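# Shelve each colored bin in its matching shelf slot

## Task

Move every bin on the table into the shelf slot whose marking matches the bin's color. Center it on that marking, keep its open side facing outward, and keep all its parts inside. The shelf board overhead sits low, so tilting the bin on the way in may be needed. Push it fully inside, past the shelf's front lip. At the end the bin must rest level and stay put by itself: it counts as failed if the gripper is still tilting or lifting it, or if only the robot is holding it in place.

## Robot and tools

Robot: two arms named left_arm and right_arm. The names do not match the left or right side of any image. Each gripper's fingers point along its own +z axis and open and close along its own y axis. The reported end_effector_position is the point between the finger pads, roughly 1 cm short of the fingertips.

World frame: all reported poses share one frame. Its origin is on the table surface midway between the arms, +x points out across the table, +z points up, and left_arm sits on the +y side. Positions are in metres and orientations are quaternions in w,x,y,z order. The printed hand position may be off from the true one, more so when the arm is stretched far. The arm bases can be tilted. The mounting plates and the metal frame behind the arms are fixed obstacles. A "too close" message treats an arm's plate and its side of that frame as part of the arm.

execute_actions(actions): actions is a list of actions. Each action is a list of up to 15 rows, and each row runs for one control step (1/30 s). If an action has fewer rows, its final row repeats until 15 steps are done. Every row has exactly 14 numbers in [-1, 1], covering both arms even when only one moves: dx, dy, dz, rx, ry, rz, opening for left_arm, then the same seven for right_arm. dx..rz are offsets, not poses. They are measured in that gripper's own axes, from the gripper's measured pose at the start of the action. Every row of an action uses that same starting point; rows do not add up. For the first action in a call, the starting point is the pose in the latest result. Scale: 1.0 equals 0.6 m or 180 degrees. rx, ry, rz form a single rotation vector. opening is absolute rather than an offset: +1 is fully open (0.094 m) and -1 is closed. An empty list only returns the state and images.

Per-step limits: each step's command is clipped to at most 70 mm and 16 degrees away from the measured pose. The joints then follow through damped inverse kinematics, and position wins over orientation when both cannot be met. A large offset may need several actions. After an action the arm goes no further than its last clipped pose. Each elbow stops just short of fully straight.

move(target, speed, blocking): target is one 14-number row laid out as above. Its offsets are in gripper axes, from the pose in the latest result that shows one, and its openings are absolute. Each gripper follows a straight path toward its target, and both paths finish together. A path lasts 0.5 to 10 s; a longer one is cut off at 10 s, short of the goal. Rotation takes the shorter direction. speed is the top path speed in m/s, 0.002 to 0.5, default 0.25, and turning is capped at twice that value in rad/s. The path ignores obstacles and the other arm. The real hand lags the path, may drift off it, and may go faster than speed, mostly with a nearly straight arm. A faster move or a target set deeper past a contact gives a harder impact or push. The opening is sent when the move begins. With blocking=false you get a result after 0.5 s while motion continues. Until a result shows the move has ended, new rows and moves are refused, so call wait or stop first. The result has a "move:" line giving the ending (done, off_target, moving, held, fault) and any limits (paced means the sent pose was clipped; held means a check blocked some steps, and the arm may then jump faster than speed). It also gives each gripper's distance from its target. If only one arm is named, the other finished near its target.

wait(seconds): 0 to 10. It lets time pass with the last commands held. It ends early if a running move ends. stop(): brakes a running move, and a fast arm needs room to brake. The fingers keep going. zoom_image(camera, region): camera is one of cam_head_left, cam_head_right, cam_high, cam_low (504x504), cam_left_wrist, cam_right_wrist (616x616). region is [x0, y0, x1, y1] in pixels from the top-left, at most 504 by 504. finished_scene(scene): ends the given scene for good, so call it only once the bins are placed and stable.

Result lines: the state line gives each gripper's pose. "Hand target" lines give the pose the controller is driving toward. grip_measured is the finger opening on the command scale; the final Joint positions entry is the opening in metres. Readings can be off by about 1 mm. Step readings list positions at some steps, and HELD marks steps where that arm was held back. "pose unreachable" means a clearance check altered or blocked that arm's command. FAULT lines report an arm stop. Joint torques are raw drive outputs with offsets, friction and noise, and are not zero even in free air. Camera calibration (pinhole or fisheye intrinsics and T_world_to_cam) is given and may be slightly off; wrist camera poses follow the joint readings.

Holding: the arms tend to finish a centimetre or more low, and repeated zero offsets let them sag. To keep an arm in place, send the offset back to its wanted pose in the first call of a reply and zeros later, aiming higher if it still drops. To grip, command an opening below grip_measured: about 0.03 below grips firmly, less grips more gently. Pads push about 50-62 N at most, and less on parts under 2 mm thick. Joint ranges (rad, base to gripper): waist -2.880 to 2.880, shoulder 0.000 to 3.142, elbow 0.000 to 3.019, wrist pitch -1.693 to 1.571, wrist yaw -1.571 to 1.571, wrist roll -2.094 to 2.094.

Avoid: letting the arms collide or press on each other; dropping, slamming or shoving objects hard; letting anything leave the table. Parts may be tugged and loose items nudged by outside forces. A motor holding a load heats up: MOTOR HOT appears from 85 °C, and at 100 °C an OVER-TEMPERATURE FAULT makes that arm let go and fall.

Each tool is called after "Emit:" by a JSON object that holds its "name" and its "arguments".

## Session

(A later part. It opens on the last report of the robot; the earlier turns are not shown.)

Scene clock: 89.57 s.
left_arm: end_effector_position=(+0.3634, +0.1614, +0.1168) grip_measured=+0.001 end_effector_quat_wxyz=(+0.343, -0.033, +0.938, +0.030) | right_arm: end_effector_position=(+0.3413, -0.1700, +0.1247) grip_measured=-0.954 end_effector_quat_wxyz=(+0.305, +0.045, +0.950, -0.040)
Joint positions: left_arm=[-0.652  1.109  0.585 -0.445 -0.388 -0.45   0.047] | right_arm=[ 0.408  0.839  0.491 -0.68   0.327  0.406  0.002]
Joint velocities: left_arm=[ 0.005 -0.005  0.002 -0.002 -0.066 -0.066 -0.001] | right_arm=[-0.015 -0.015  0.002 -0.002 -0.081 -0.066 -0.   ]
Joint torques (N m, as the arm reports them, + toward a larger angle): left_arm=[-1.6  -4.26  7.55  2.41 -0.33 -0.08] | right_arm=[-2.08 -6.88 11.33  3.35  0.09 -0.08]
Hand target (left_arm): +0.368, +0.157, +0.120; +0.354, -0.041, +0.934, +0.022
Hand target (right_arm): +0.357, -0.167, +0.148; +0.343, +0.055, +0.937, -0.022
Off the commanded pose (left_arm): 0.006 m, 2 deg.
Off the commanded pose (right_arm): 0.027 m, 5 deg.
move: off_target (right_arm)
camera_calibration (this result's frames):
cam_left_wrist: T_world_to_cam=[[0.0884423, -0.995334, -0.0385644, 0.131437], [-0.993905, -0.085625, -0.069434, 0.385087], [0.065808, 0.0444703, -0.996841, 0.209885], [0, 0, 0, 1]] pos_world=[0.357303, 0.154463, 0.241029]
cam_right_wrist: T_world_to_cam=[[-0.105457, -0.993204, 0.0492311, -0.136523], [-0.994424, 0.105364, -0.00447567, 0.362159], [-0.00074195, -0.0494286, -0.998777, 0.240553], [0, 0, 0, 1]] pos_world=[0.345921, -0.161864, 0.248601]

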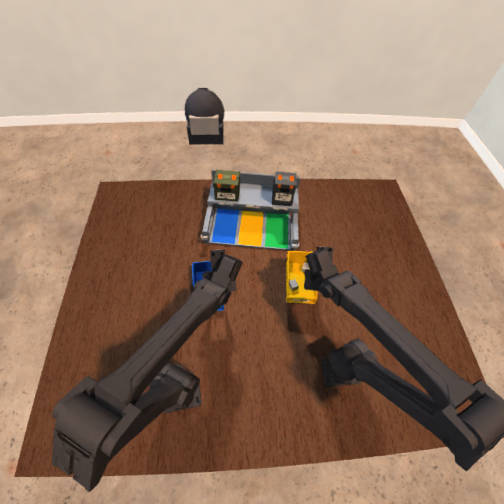

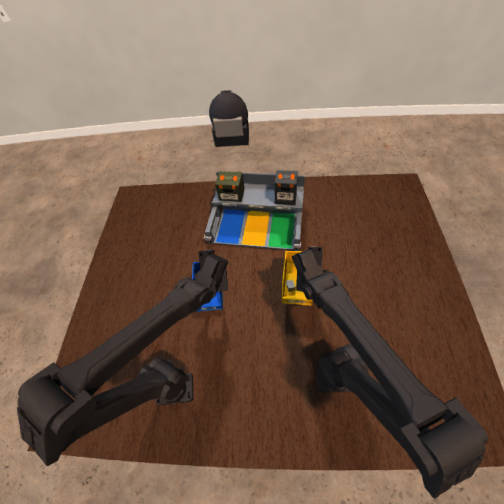

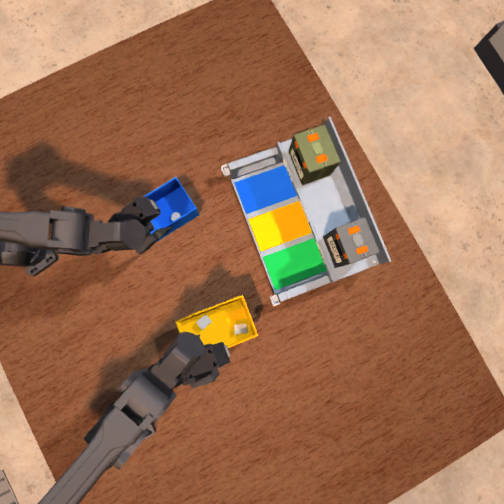

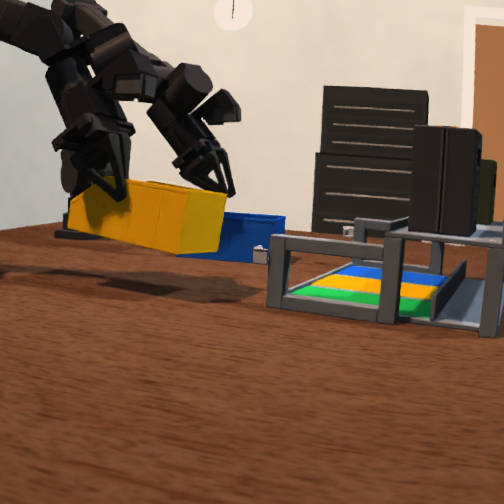

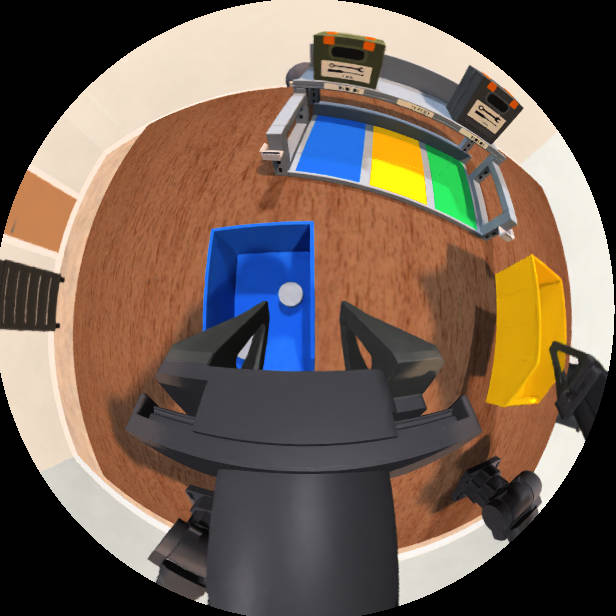

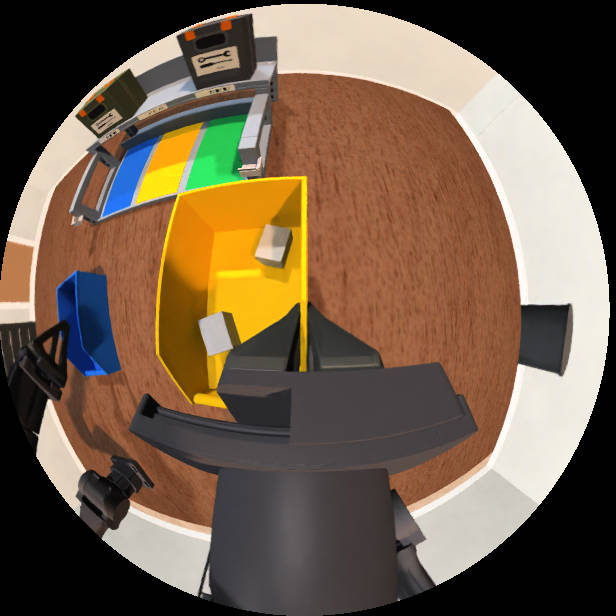

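Emit:
{"name": "move", "arguments": {"target": [0.064,-0.017,0.076,0.013,-0.005,-0.011,0,-0.03,0,-0.012,0,-0.02,0,-1], "speed": 0.1}}

Emit:
{"name": "move", "arguments": {"target": [0,0,0,0,0,0,-1,0,0,0,0,0,0,-1]}}

Scene clock: 96.67 s.
left_arm: end_effector_position=(+0.3614, +0.1584, +0.0538) grip_measured=+0.001 end_effector_quat_wxyz=(+0.343, -0.037, +0.939, +0.016) | right_arm: end_effector_position=(+0.3334, -0.1765, +0.1118) grip_measured=-0.954 end_effector_quat_wxyz=(+0.295, +0.035, +0.953, -0.057)
Joint positions: left_arm=[-0.652  1.251  0.482 -0.191 -0.366 -0.463  0.047] | right_arm=[ 0.408  0.841  0.463 -0.68   0.345  0.385  0.002]
Joint velocities: left_arm=[ 0.005  0.005 -0.012 -0.007 -0.007 -0.051  0.   ] | right_arm=[ 0.005 -0.015 -0.007 -0.017 -0.081 -0.11  -0.001]
Joint torques (N m, as the arm reports them, + toward a larger angle): left_arm=[-2.09 -4.82  6.29  2.46 -0.13 -0.02] | right_arm=[-1.37 -6.42 12.54  2.56  0.4  -0.04]
Hand target (left_arm): +0.365, +0.153, +0.057; +0.352, -0.042, +0.935, +0.005
Hand target (right_arm): +0.350, -0.171, +0.141; +0.335, +0.043, +0.940, -0.041
Off the commanded pose (left_arm): 0.007 m, 2 deg.
Off the commanded pose (right_arm): 0.035 m, 5 deg.
move: off_target (right_arm)
camera_calibration (this result's frames):
cam_left_wrist: T_world_to_cam=[[0.0852288, -0.996311, -0.00999046, 0.126004], [-0.99418, -0.0843747, -0.0669897, 0.378185], [0.0658997, 0.0156418, -0.997704, 0.151903], [0, 0, 0, 1]] pos_world=[0.355235, 0.155073, 0.178148]
cam_right_wrist: T_world_to_cam=[[-0.0961232, -0.991388, 0.0889378, -0.150465], [-0.995084, 0.0978506, 0.0152606, 0.351588], [-0.0238318, -0.0870337, -0.99592, 0.228151], [0, 0, 0, 1]] pos_world=[0.340834, -0.163715, 0.235237]

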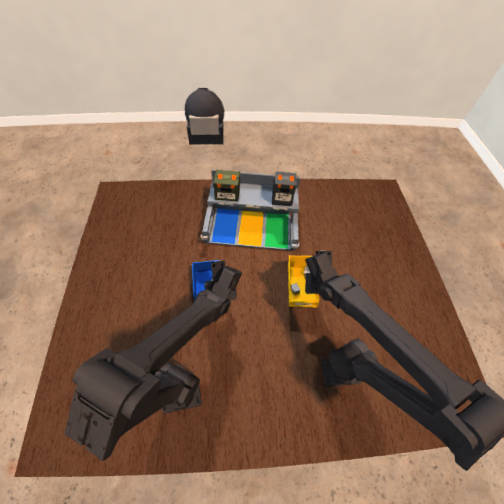

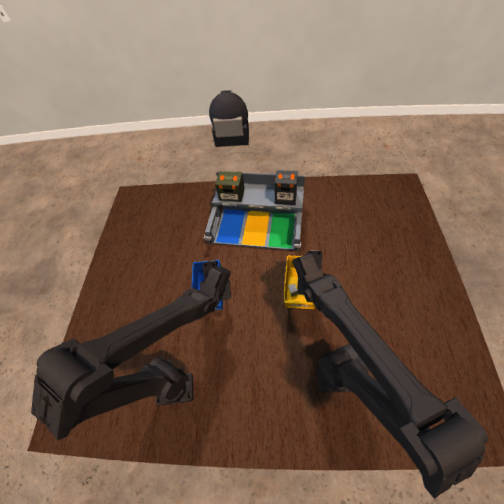

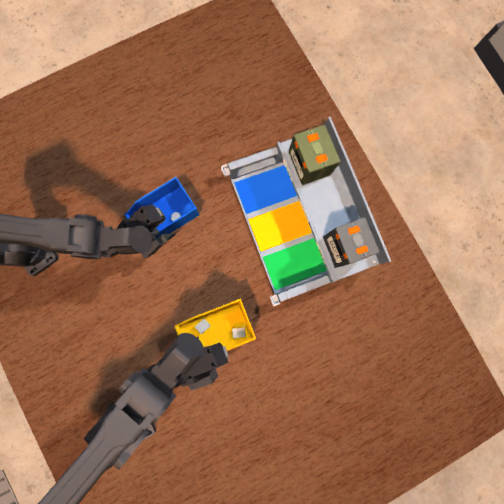

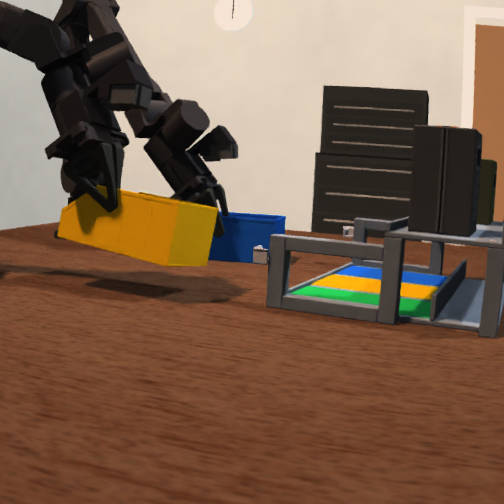

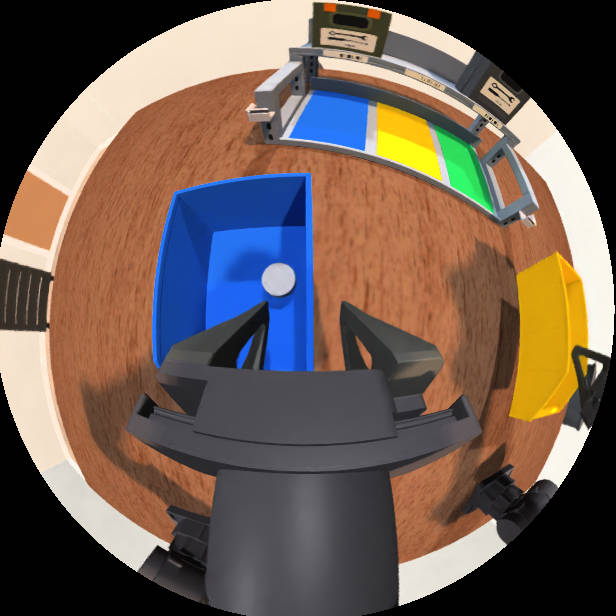

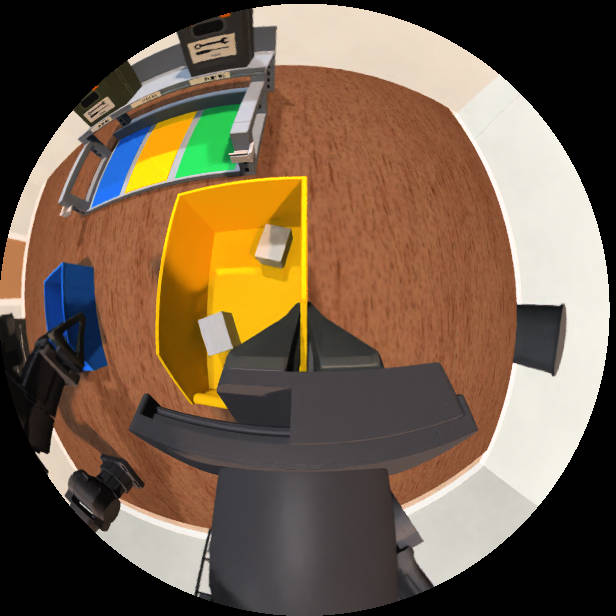

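Scene clock: 97.17 s.
left_arm: end_effector_position=(+0.3613, +0.1582, +0.0537) grip_measured=-0.960 end_effector_quat_wxyz=(+0.342, -0.037, +0.939, +0.016) | right_arm: end_effector_position=(+0.3233, -0.1809, +0.0951) grip_measured=-0.954 end_effector_quat_wxyz=(+0.277, +0.031, +0.958, -0.065)
Joint positions: left_arm=[-0.652  1.251  0.482 -0.191 -0.364 -0.463  0.002] | right_arm=[ 0.408  0.851  0.433 -0.68   0.345  0.385  0.002]
Joint velocities: left_arm=[ 0.005 -0.005  0.007  0.002 -0.022 -0.081  0.001] | right_arm=[ 0.005 -0.005  0.017 -0.002 -0.037  0.051  0.   ]
Joint torques (N m, as the arm reports them, + toward a larger angle): left_arm=[-1.87 -5.45  6.18  1.37 -0.24  0.1 ] | right_arm=[-1.32 -6.19 11.44  1.35  0.16 -0.06]
Hand target (left_arm): +0.361, +0.158, +0.054; +0.343, -0.037, +0.939, +0.016
Hand target (right_arm): +0.333, -0.177, +0.112; +0.295, +0.035, +0.953, -0.057
Off the commanded pose (left_arm): 0.000 m, 0 deg.
Off the commanded pose (right_arm): 0.020 m, 2 deg.
move: off_target (right_arm)
camera_calibration (this result's frames):
cam_left_wrist: T_world_to_cam=[[0.0848606, -0.996353, -0.00896441, 0.125913], [-0.994239, -0.0840825, -0.0664731, 0.378061], [0.0654768, 0.0145537, -0.997748, 0.152179], [0, 0, 0, 1]] pos_world=[0.355234, 0.155027, 0.178096]
cam_right_wrist: T_world_to_cam=[[-0.0924573, -0.989824, 0.108169, -0.156965], [-0.993857, 0.098374, 0.0506943, 0.338525], [-0.0608195, -0.102817, -0.992839, 0.219726], [0, 0, 0, 1]] pos_world=[0.335297, -0.166078, 0.21797]

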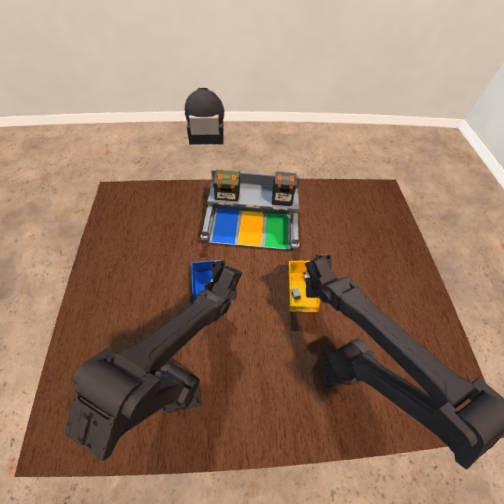

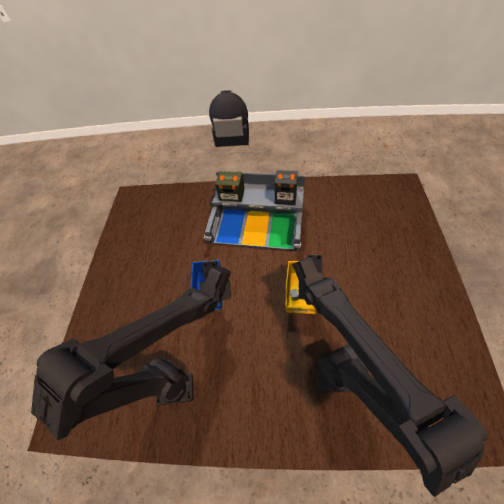

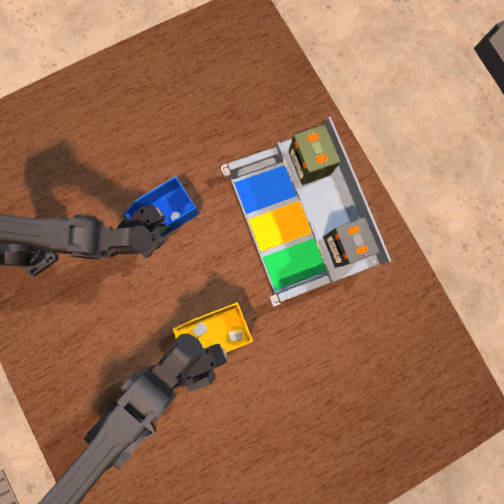

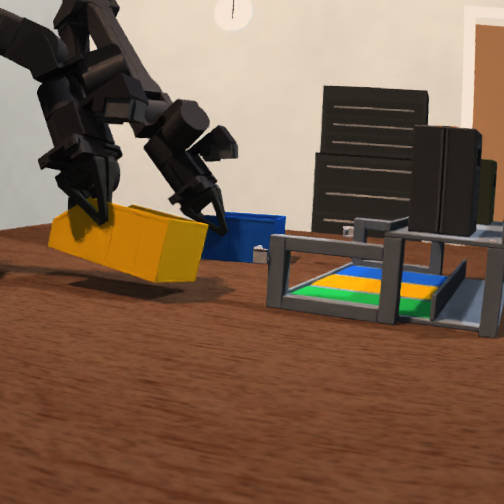

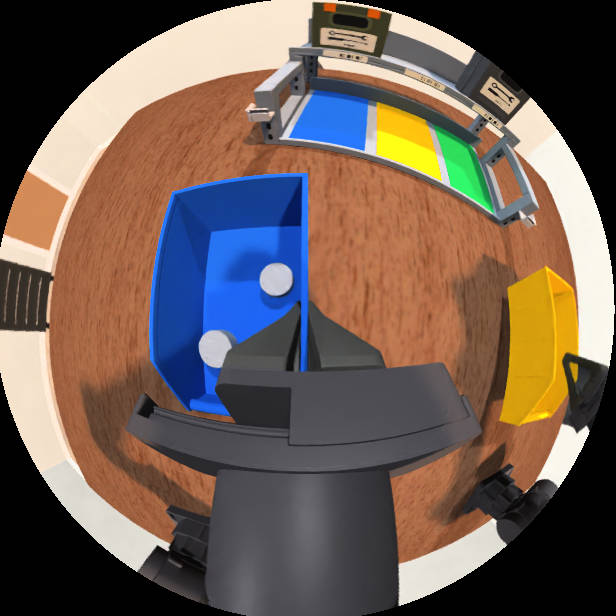

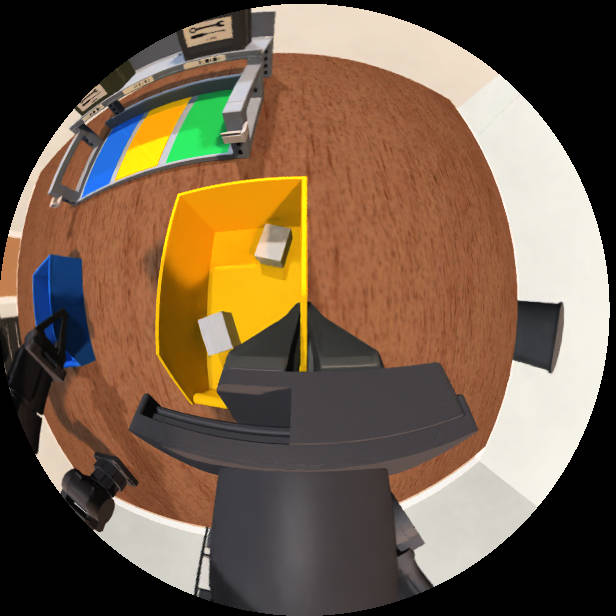

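Emit:
{"name": "move", "arguments": {"target": [-0.203,-0.072,-0.018,0.041,-0.02,0.049,-1,-0.015,0,0.01,-0.035,-0.06,0.03,-1], "speed": 0.12}}

Scene clock: 106.50 s.
left_arm: end_effector_position=(+0.4200, +0.1318, +0.1043) grip_measured=-0.960 end_effector_quat_wxyz=(+0.339, +0.055, +0.939, -0.012) | right_arm: end_effector_position=(+0.3143, -0.1855, +0.0721) grip_measured=-0.954 end_effector_quat_wxyz=(+0.332, +0.042, +0.942, -0.019)
Joint positions: left_arm=[-0.586  1.288  0.681 -0.3   -0.216 -0.243  0.002] | right_arm=[ 0.369  0.752  0.283 -0.479  0.284  0.36   0.002]
Joint velocities: left_arm=[ 0.005 -0.005  0.012 -0.002 -0.037  0.095 -0.001] | right_arm=[-0.015 -0.005  0.002 -0.002  0.022 -0.051 -0.   ]
Joint torques (N m, as the arm reports them, + toward a larger angle): left_arm=[-1.33 -6.94 11.99  1.07 -0.21  0.37] | right_arm=[-2.23 -4.72 11.19  3.56  0.02 -0.07]
Hand target (left_arm): +0.447, +0.124, +0.142; +0.372, +0.058, +0.926, -0.017
Hand target (right_arm): +0.332, -0.182, +0.096; +0.370, +0.054, +0.927, -0.003
Off the commanded pose (left_arm): 0.048 m, 4 deg.
Off the commanded pose (right_arm): 0.030 m, 5 deg.
move: off_target (left_arm, right_arm)
camera_calibration (this result's frames):
cam_left_wrist: T_world_to_cam=[[-0.105977, -0.994164, -0.0201555, 0.176112], [-0.992539, 0.106989, -0.0584736, 0.410823], [0.0602888, 0.0138082, -0.998085, 0.201528], [0, 0, 0, 1]] pos_world=[0.414272, 0.128348, 0.228714]
cam_right_wrist: T_world_to_cam=[[-0.0870116, -0.996171, 0.00854549, -0.15564], [-0.994588, 0.0863781, -0.0577343, 0.33708], [0.056775, -0.0135228, -0.998295, 0.175864], [0, 0, 0, 1]] pos_world=[0.311729, -0.181782, 0.196355]

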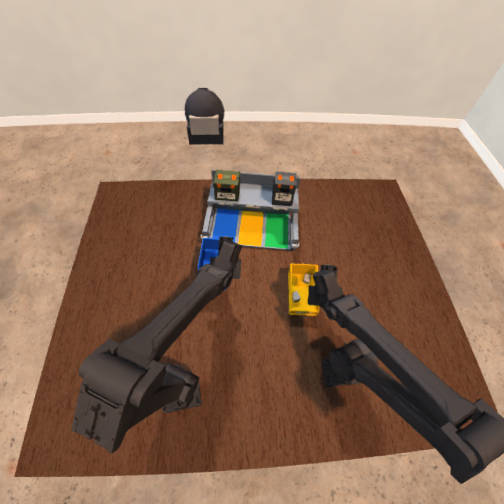

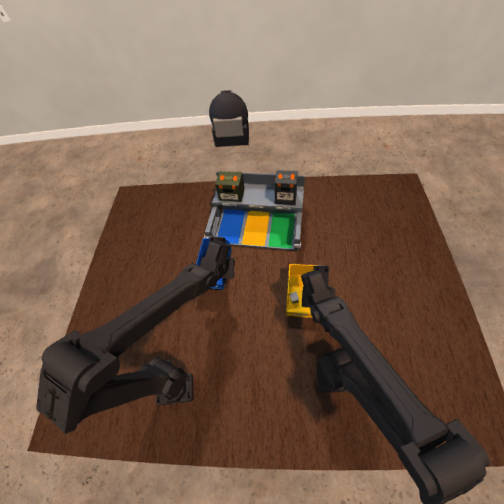

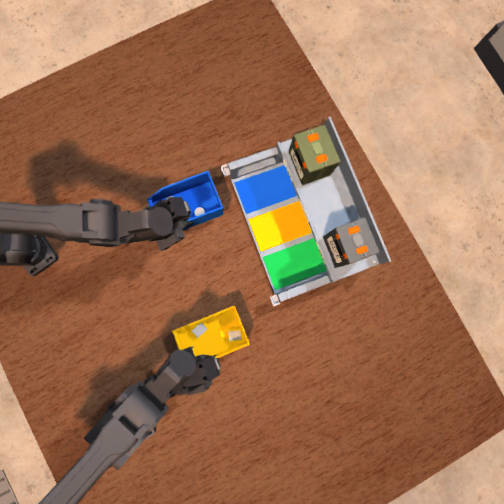

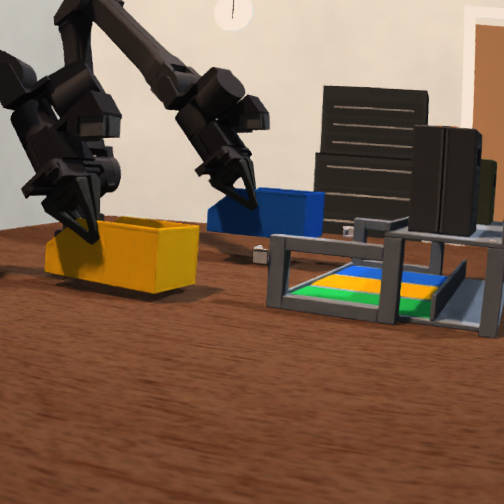

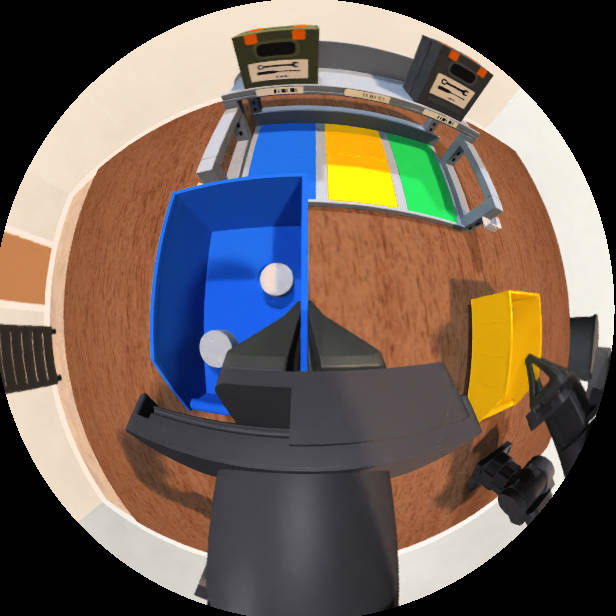

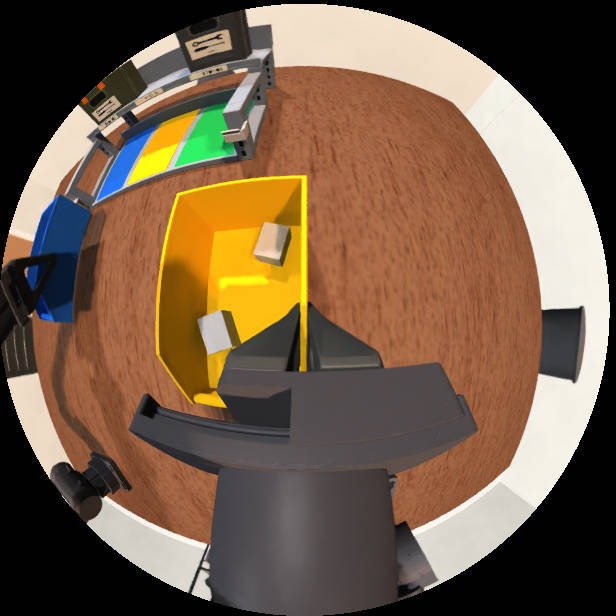

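Emit:
{"name": "execute_actions", "arguments": {"actions": [[[-0.09,-0.033,-0.02,0.004,-0.022,-0.004,-1,-0.02,0,0,0,-0.025,0,-1]],[[-0.11,-0.012,0.005,0.004,-0.022,-0.004,-1,-0.02,0,0,0,-0.02,0,-1]],[[-0.11,-0.008,0.005,0.004,-0.022,-0.004,-1,-0.02,0,0,0,-0.02,0,-1]],[[-0.11,-0.008,0.005,0.004,-0.022,-0.004,-1,-0.02,0,0,0,-0.02,0,-1]]]}}

Scene clock: 118.33 s.
left_arm: end_effector_position=(+0.4829, +0.1181, +0.1045) grip_measured=-0.960 end_effector_quat_wxyz=(+0.321, +0.040, +0.946, -0.016) | right_arm: end_effector_position=(+0.3119, -0.1962, +0.0602) grip_measured=-0.954 end_effector_quat_wxyz=(+0.366, +0.047, +0.929, -0.035)
Joint positions: left_arm=[-0.547  1.462  0.869 -0.346 -0.183 -0.253  0.002] | right_arm=[ 0.369  0.733  0.208 -0.361  0.34   0.343  0.002]
Joint velocities: left_arm=[-0.015  0.005  0.012  0.012 -0.007 -0.095  0.   ] | right_arm=[ 0.005 -0.005  0.007 -0.002  0.022 -0.022  0.   ]
Joint torques (N m, as the arm reports them, + toward a larger angle): left_arm=[ -0.05 -10.04  12.26   1.42  -0.34   0.34] | right_arm=[-1.41 -3.    9.21  3.13  0.64 -0.25]
Hand target (left_arm): +0.512, +0.112, +0.147; +0.359, +0.040, +0.932, -0.021
Hand target (right_arm): +0.319, -0.196, +0.069; +0.385, +0.043, +0.921, -0.037
Off the commanded pose (left_arm): 0.053 m, 5 deg.
Off the commanded pose (right_arm): 0.011 m, 2 deg.
Step readings (end_effector_position; steps 1 to 15: 1st action; 16 to 30: 2nd action; 31 to 45: 3rd action; 46 to 60: 4th action):
0: left_arm (+0.4200, +0.1318, +0.1043) | right_arm (+0.3143, -0.1855, +0.0721)
1: left_arm (+0.4199, +0.1320, +0.1045) | right_arm (+0.3142, -0.1869, +0.0712)
2: left_arm (+0.4196, +0.1320, +0.1046) | right_arm (+0.3142, -0.1887, +0.0701)
4: left_arm (+0.4195, +0.1289, +0.1056) | right_arm (+0.3107, -0.1914, +0.0641)
8: left_arm (+0.4211, +0.1242, +0.1088) | right_arm (+0.3098, -0.1919, +0.0631)
15: left_arm (+0.4217, +0.1237, +0.1092) | right_arm (+0.3095, -0.1920, +0.0627)
16: left_arm (+0.4225, +0.1232, +0.1090) | right_arm (+0.3095, -0.1928, +0.0624)
17: left_arm (+0.4246, +0.1225, +0.1086) | right_arm (+0.3096, -0.1938, +0.0616)
19: left_arm (+0.4319, +0.1217, +0.1079) | right_arm (+0.3096, -0.1943, +0.0609)
23: left_arm (+0.4415, +0.1209, +0.1084) | right_arm (+0.3098, -0.1942, +0.0610)
30: left_arm (+0.4419, +0.1207, +0.1086) | right_arm (+0.3098, -0.1942, +0.0610)
31: left_arm (+0.4425, +0.1202, +0.1082) | right_arm (+0.3101, -0.1946, +0.0610)
32: left_arm (+0.4446, +0.1196, +0.1080) | right_arm (+0.3104, -0.1950, +0.0608)
34: left_arm (+0.4525, +0.1198, +0.1073) | right_arm (+0.3105, -0.1953, +0.0604)
38: left_arm (+0.4624, +0.1206, +0.1071) | right_arm (+0.3107, -0.1953, +0.0604)
45: left_arm (+0.4627, +0.1206, +0.1071) | right_arm (+0.3107, -0.1953, +0.0603)
46: left_arm (+0.4634, +0.1201, +0.1068) | right_arm (+0.3109, -0.1956, +0.0602)
47: left_arm (+0.4656, +0.1193, +0.1064) | right_arm (+0.3114, -0.1959, +0.0604)
49: left_arm (+0.4737, +0.1193, +0.1057) | right_arm (+0.3117, -0.1962, +0.0602)
53: left_arm (+0.4825, +0.1180, +0.1047) | right_arm (+0.3118, -0.1962, +0.0601)
60: end_effector_position above
camera_calibration (this result's frames):
cam_left_wrist: T_world_to_cam=[[-0.0802763, -0.996772, 0.000716097, 0.154862], [-0.996563, 0.0802446, -0.0205673, 0.475832], [0.0204435, -0.0023647, -0.999788, 0.219438], [0, 0, 0, 1]] pos_world=[0.482142, 0.116698, 0.229068]
cam_right_wrist: T_world_to_cam=[[-0.109291, -0.993501, 0.0318042, -0.160307], [-0.985749, 0.10421, -0.132057, 0.340121], [0.127885, -0.0457835, -0.990732, 0.13498], [0, 0, 0, 1]] pos_world=[0.300492, -0.18853, 0.183743]

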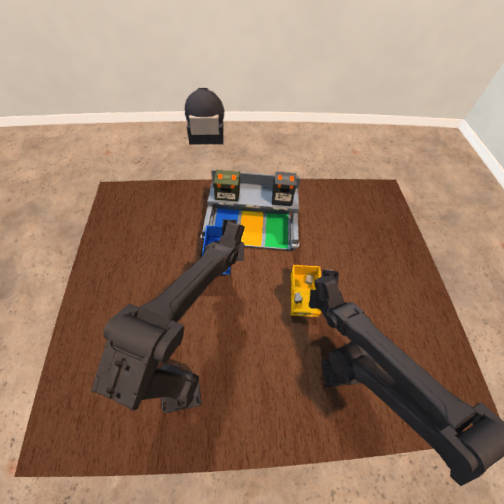

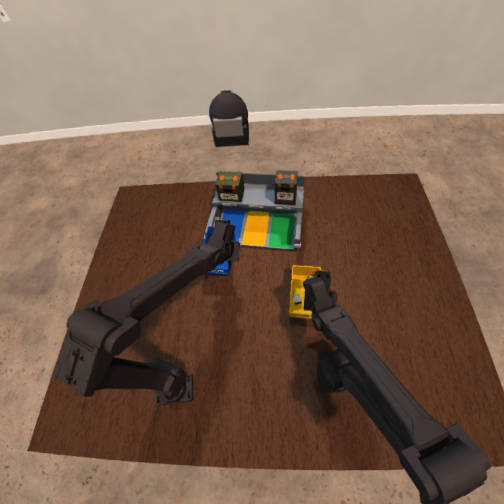

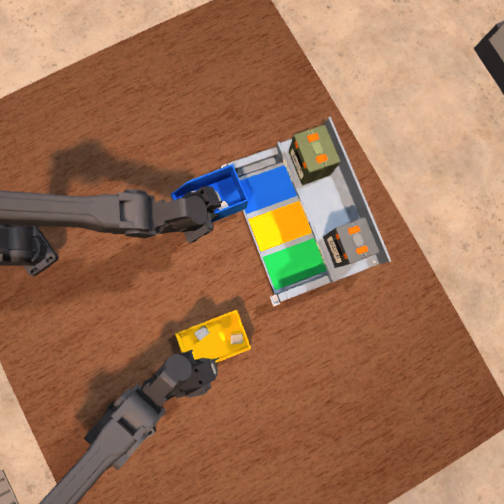

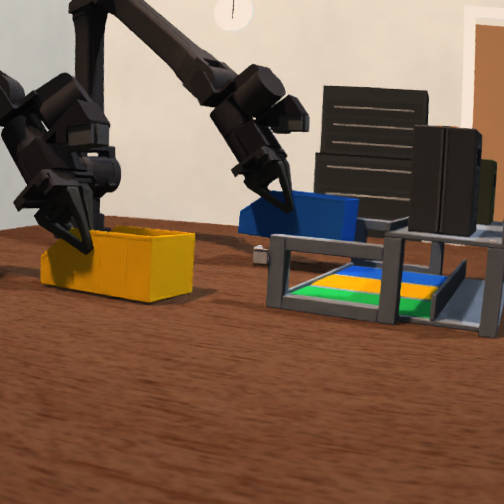

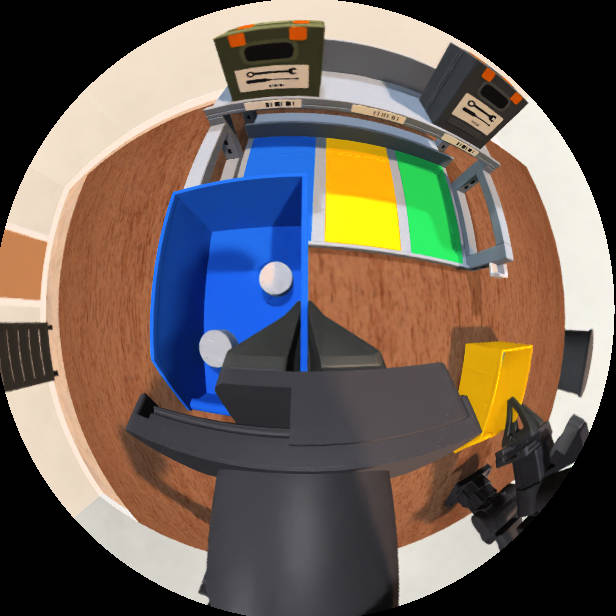

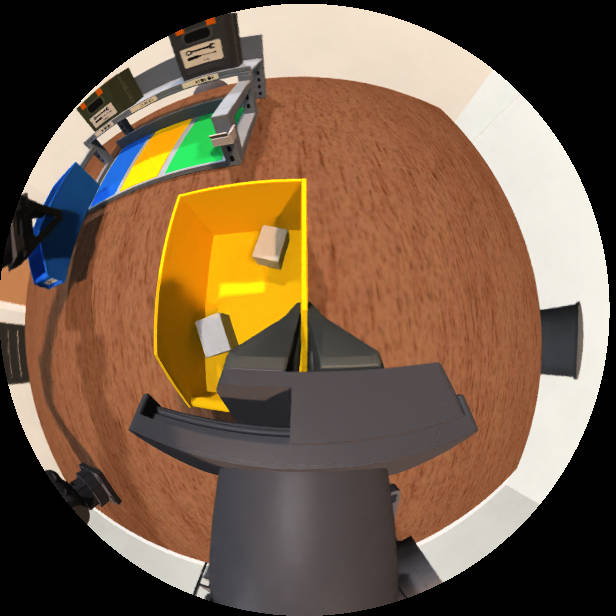

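Emit:
{"name": "execute_actions", "arguments": {"actions": [[[-0.09,-0.015,-0.02,0.006,-0.025,0.008,-1,-0.01,0,-0.005,0,0,0,-1],[-0.1,-0.02,-0.01,0.01,-0.023,0.012,-1,-0.01,0,-0.005,0,0,0,-1],[-0.11,-0.02,0,0.013,-0.022,0.017,-1,-0.01,0,-0.005,0,0,0,-1],[-0.12,-0.02,0.008,0.013,-0.02,0.017,-1,-0.01,0,-0.005,0,0,0,-1],[-0.13,-0.02,0.017,0.013,-0.02,0.017,-1,-0.01,0,-0.005,0,0,0,-1],[-0.14,-0.022,0.026,0.013,-0.018,0.017,-1,-0.01,0,-0.005,0,0,0,-1],[-0.15,-0.023,0.036,0.013,-0.016,0.017,-1,-0.01,0,-0.005,0,0,0,-1],[-0.16,-0.024,0.045,0.013,-0.014,0.017,-1,-0.01,0,-0.005,0,0,0,-1],[-0.17,-0.025,0.055,0.013,-0.012,0.017,-1,-0.01,0,-0.005,0,0,0,-1],[-0.18,-0.025,0.065,0.013,-0.01,0.017,-1,-0.01,0,-0.005,0,0,0,-1]]]}}

Emit:
{"name": "wait", "arguments": {"seconds": 0.5}}

Emit:
{"name": "zoom_image", "arguments": {"camera": "cam_low", "region": [250, 150, 504, 340]}}

Scene clock: 128.10 s.
left_arm: end_effector_position=(+0.5628, +0.1024, +0.0976) grip_measured=-0.960 end_effector_quat_wxyz=(+0.302, +0.062, +0.951, -0.023) | right_arm: end_effector_position=(+0.3113, -0.1960, +0.0598) grip_measured=-0.954 end_effector_quat_wxyz=(+0.364, +0.047, +0.929, -0.034)
Joint positions: left_arm=[-0.501  1.668  1.112 -0.409 -0.119 -0.182  0.002] | right_arm=[ 0.369  0.732  0.208 -0.364  0.337  0.345  0.002]
Joint velocities: left_arm=[ 0.024  0.142  0.139 -0.061  0.051  0.066 -0.   ] | right_arm=[ 0.005 -0.015 -0.022 -0.022 -0.007 -0.022  0.002]
Joint torques (N m, as the arm reports them, + toward a larger angle): left_arm=[ -1.38 -15.05  11.44   0.98  -0.12   0.37] | right_arm=[-1.66 -2.94 10.35  0.88  0.11 -0.11]
Hand target (left_arm): +0.587, +0.096, +0.141; +0.336, +0.070, +0.939, -0.028
Hand target (right_arm): +0.314, -0.196, +0.066; +0.366, +0.047, +0.929, -0.035
Off the commanded pose (left_arm): 0.051 m, 4 deg.
Off the commanded pose (right_arm): 0.007 m, 0 deg.
Step readings (end_effector_position):
0: left_arm (+0.4829, +0.1181, +0.1045) | right_arm (+0.3119, -0.1962, +0.0602)
1: left_arm (+0.4829, +0.1179, +0.1046) | right_arm (+0.3117, -0.1960, +0.0600)
2: left_arm (+0.4828, +0.1169, +0.1044) | right_arm (+0.3115, -0.1960, +0.0598)
4: left_arm (+0.4868, +0.1126, +0.1041) | right_arm (+0.3114, -0.1959, +0.0599)
8: left_arm (+0.5139, +0.1069, +0.1032) | right_arm (+0.3113, -0.1960, +0.0598)
15: end_effector_position above
camera_calibration (this result's frames):
cam_left_wrist: T_world_to_cam=[[-0.127597, -0.991824, 0.00184752, 0.171659], [-0.991654, 0.127609, 0.0184136, 0.545191], [-0.0184988, 0.000517407, -0.999829, 0.232448], [0, 0, 0, 1]] pos_world=[0.566843, 0.100564, 0.222052]
cam_right_wrist: T_world_to_cam=[[-0.108907, -0.993603, 0.0298798, -0.160151], [-0.986177, 0.104219, -0.128818, 0.339386], [0.12488, -0.0434959, -0.991218, 0.136041], [0, 0, 0, 1]] pos_world=[0.300264, -0.188579, 0.18335]

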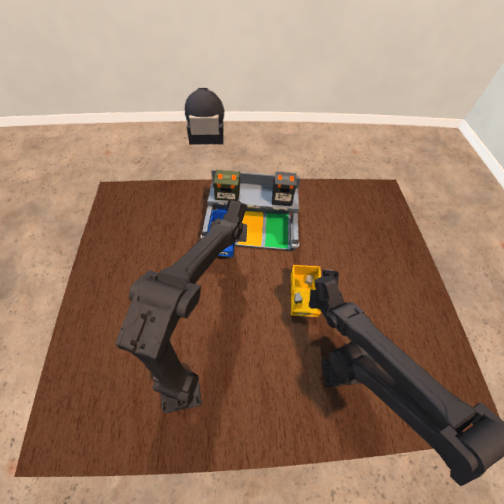

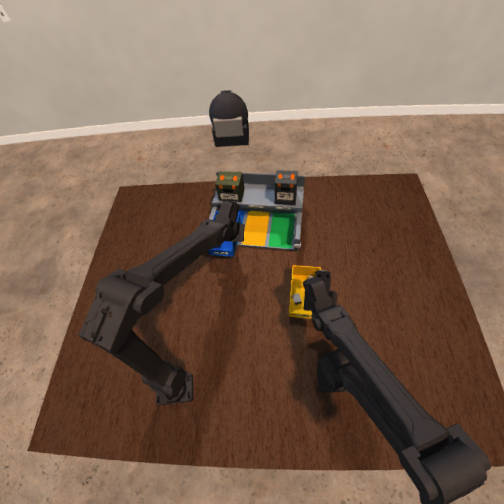

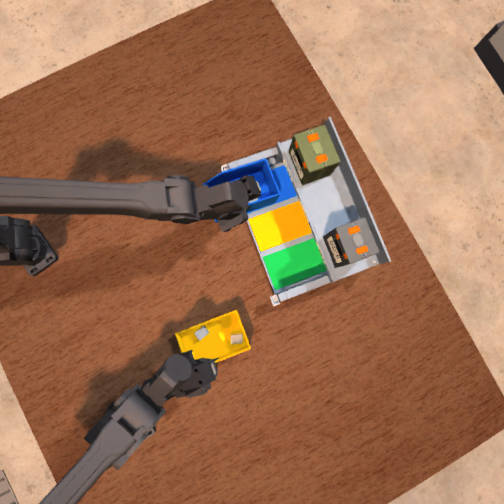

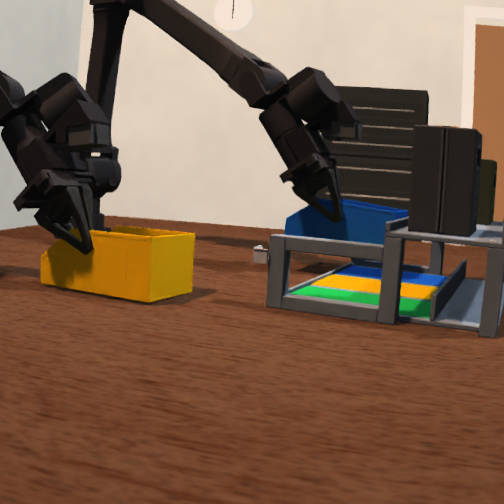

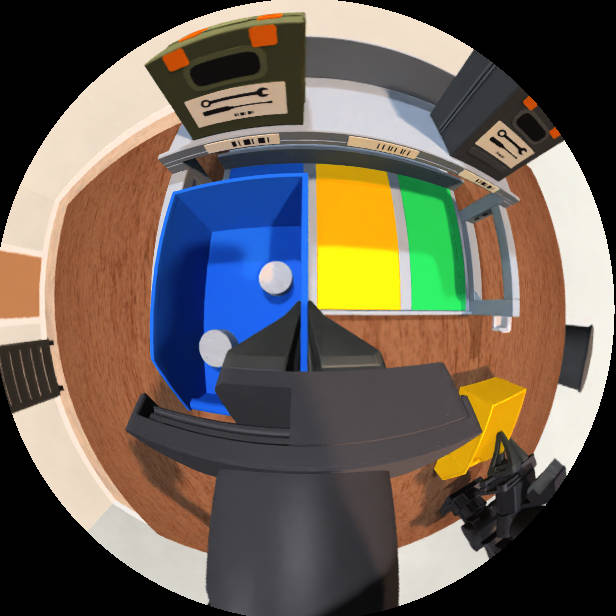

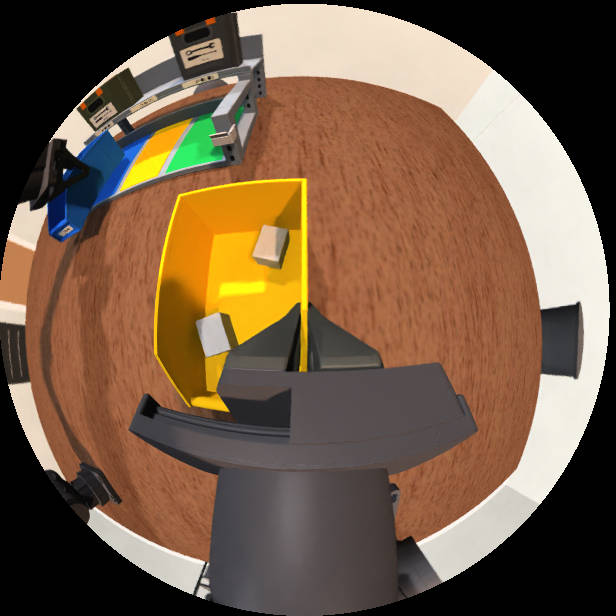

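Scene clock: 128.60 s.
left_arm: end_effector_position=(+0.5618, +0.1030, +0.0954) grip_measured=-0.960 end_effector_quat_wxyz=(+0.297, +0.065, +0.953, -0.022) | right_arm: end_effector_position=(+0.3113, -0.1960, +0.0598) grip_measured=-0.954 end_effector_quat_wxyz=(+0.364, +0.047, +0.929, -0.034)
Joint positions: left_arm=[-0.5    1.672  1.114 -0.419 -0.118 -0.178  0.002] | right_arm=[ 0.369  0.732  0.208 -0.364  0.337  0.345  0.002]
Joint velocities: left_arm=[-0.005 -0.015 -0.012 -0.017 -0.022  0.007 -0.   ] | right_arm=[-0.024 -0.005  0.017 -0.007  0.051  0.051  0.001]
Joint torques (N m, as the arm reports them, + toward a larger angle): left_arm=[ -1.6  -14.54  11.91   1.04  -0.15   0.4 ] | right_arm=[-1.7  -2.94 10.34  0.88  0.11 -0.11]
Hand target (left_arm): +0.587, +0.096, +0.141; +0.336, +0.071, +0.939, -0.028
Hand target (right_arm): +0.314, -0.196, +0.066; +0.366, +0.047, +0.929, -0.035
Off the commanded pose (left_arm): 0.053 m, 5 deg.
Off the commanded pose (right_arm): 0.007 m, 0 deg.
wait: 0.50 s; at rest by 0.23 s
camera_calibration (this result's frames):
cam_left_wrist: T_world_to_cam=[[-0.131416, -0.991325, -0.00195414, 0.17455], [-0.990905, 0.131302, 0.0294502, 0.542328], [-0.0289382, 0.00580659, -0.999564, 0.235566], [0, 0, 0, 1]] pos_world=[0.567151, 0.10046, 0.219833]
cam_right_wrist: T_world_to_cam=[[-0.108907, -0.993603, 0.0298798, -0.160151], [-0.986177, 0.104219, -0.128818, 0.339386], [0.12488, -0.0434959, -0.991218, 0.136041], [0, 0, 0, 1]] pos_world=[0.300264, -0.188579, 0.18335]

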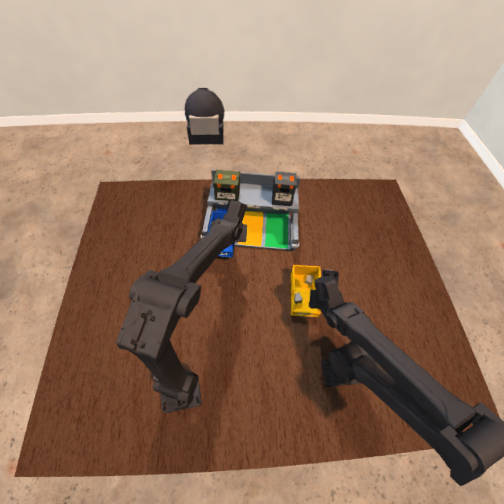

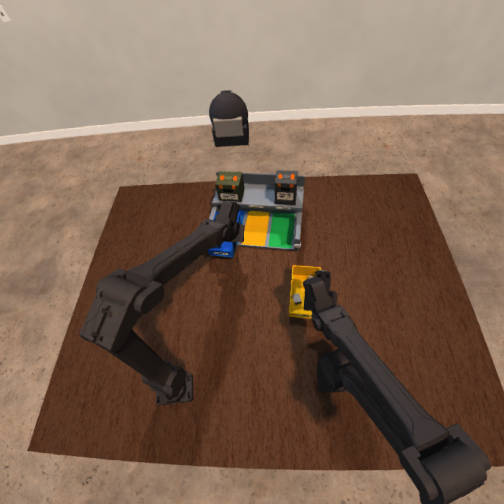

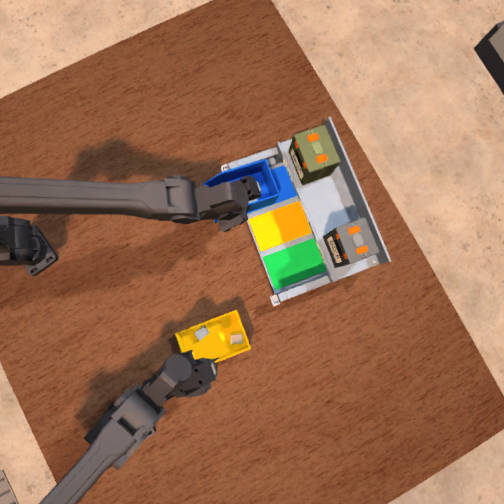

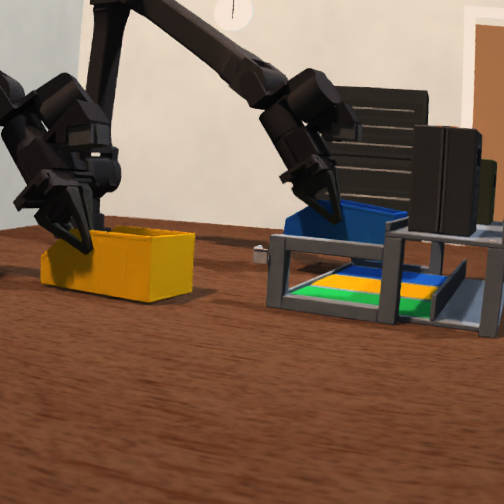

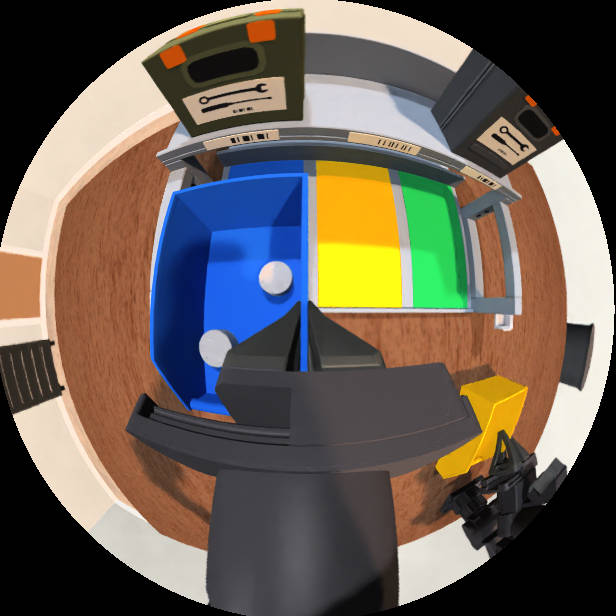

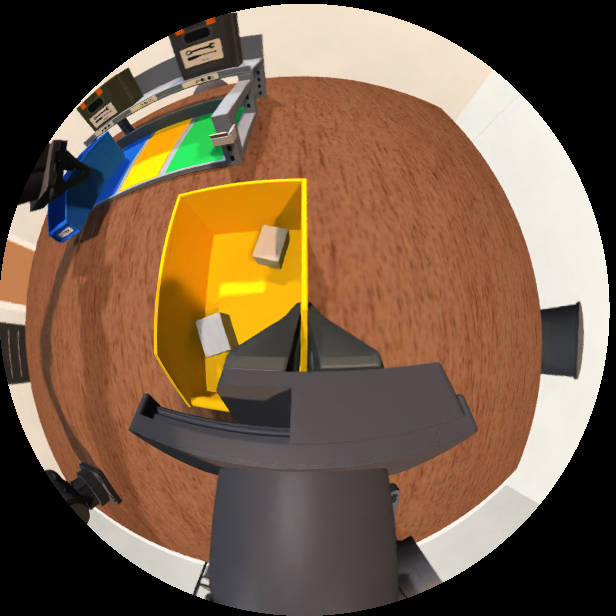

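Region (250, 150, 504, 340) of cam_low's 504x504 image, scaled by 1.984, with more detail than that image has; it fills the top 377 rows of this view, and the rest is white.

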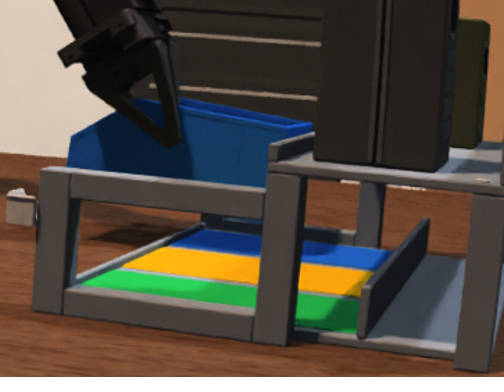

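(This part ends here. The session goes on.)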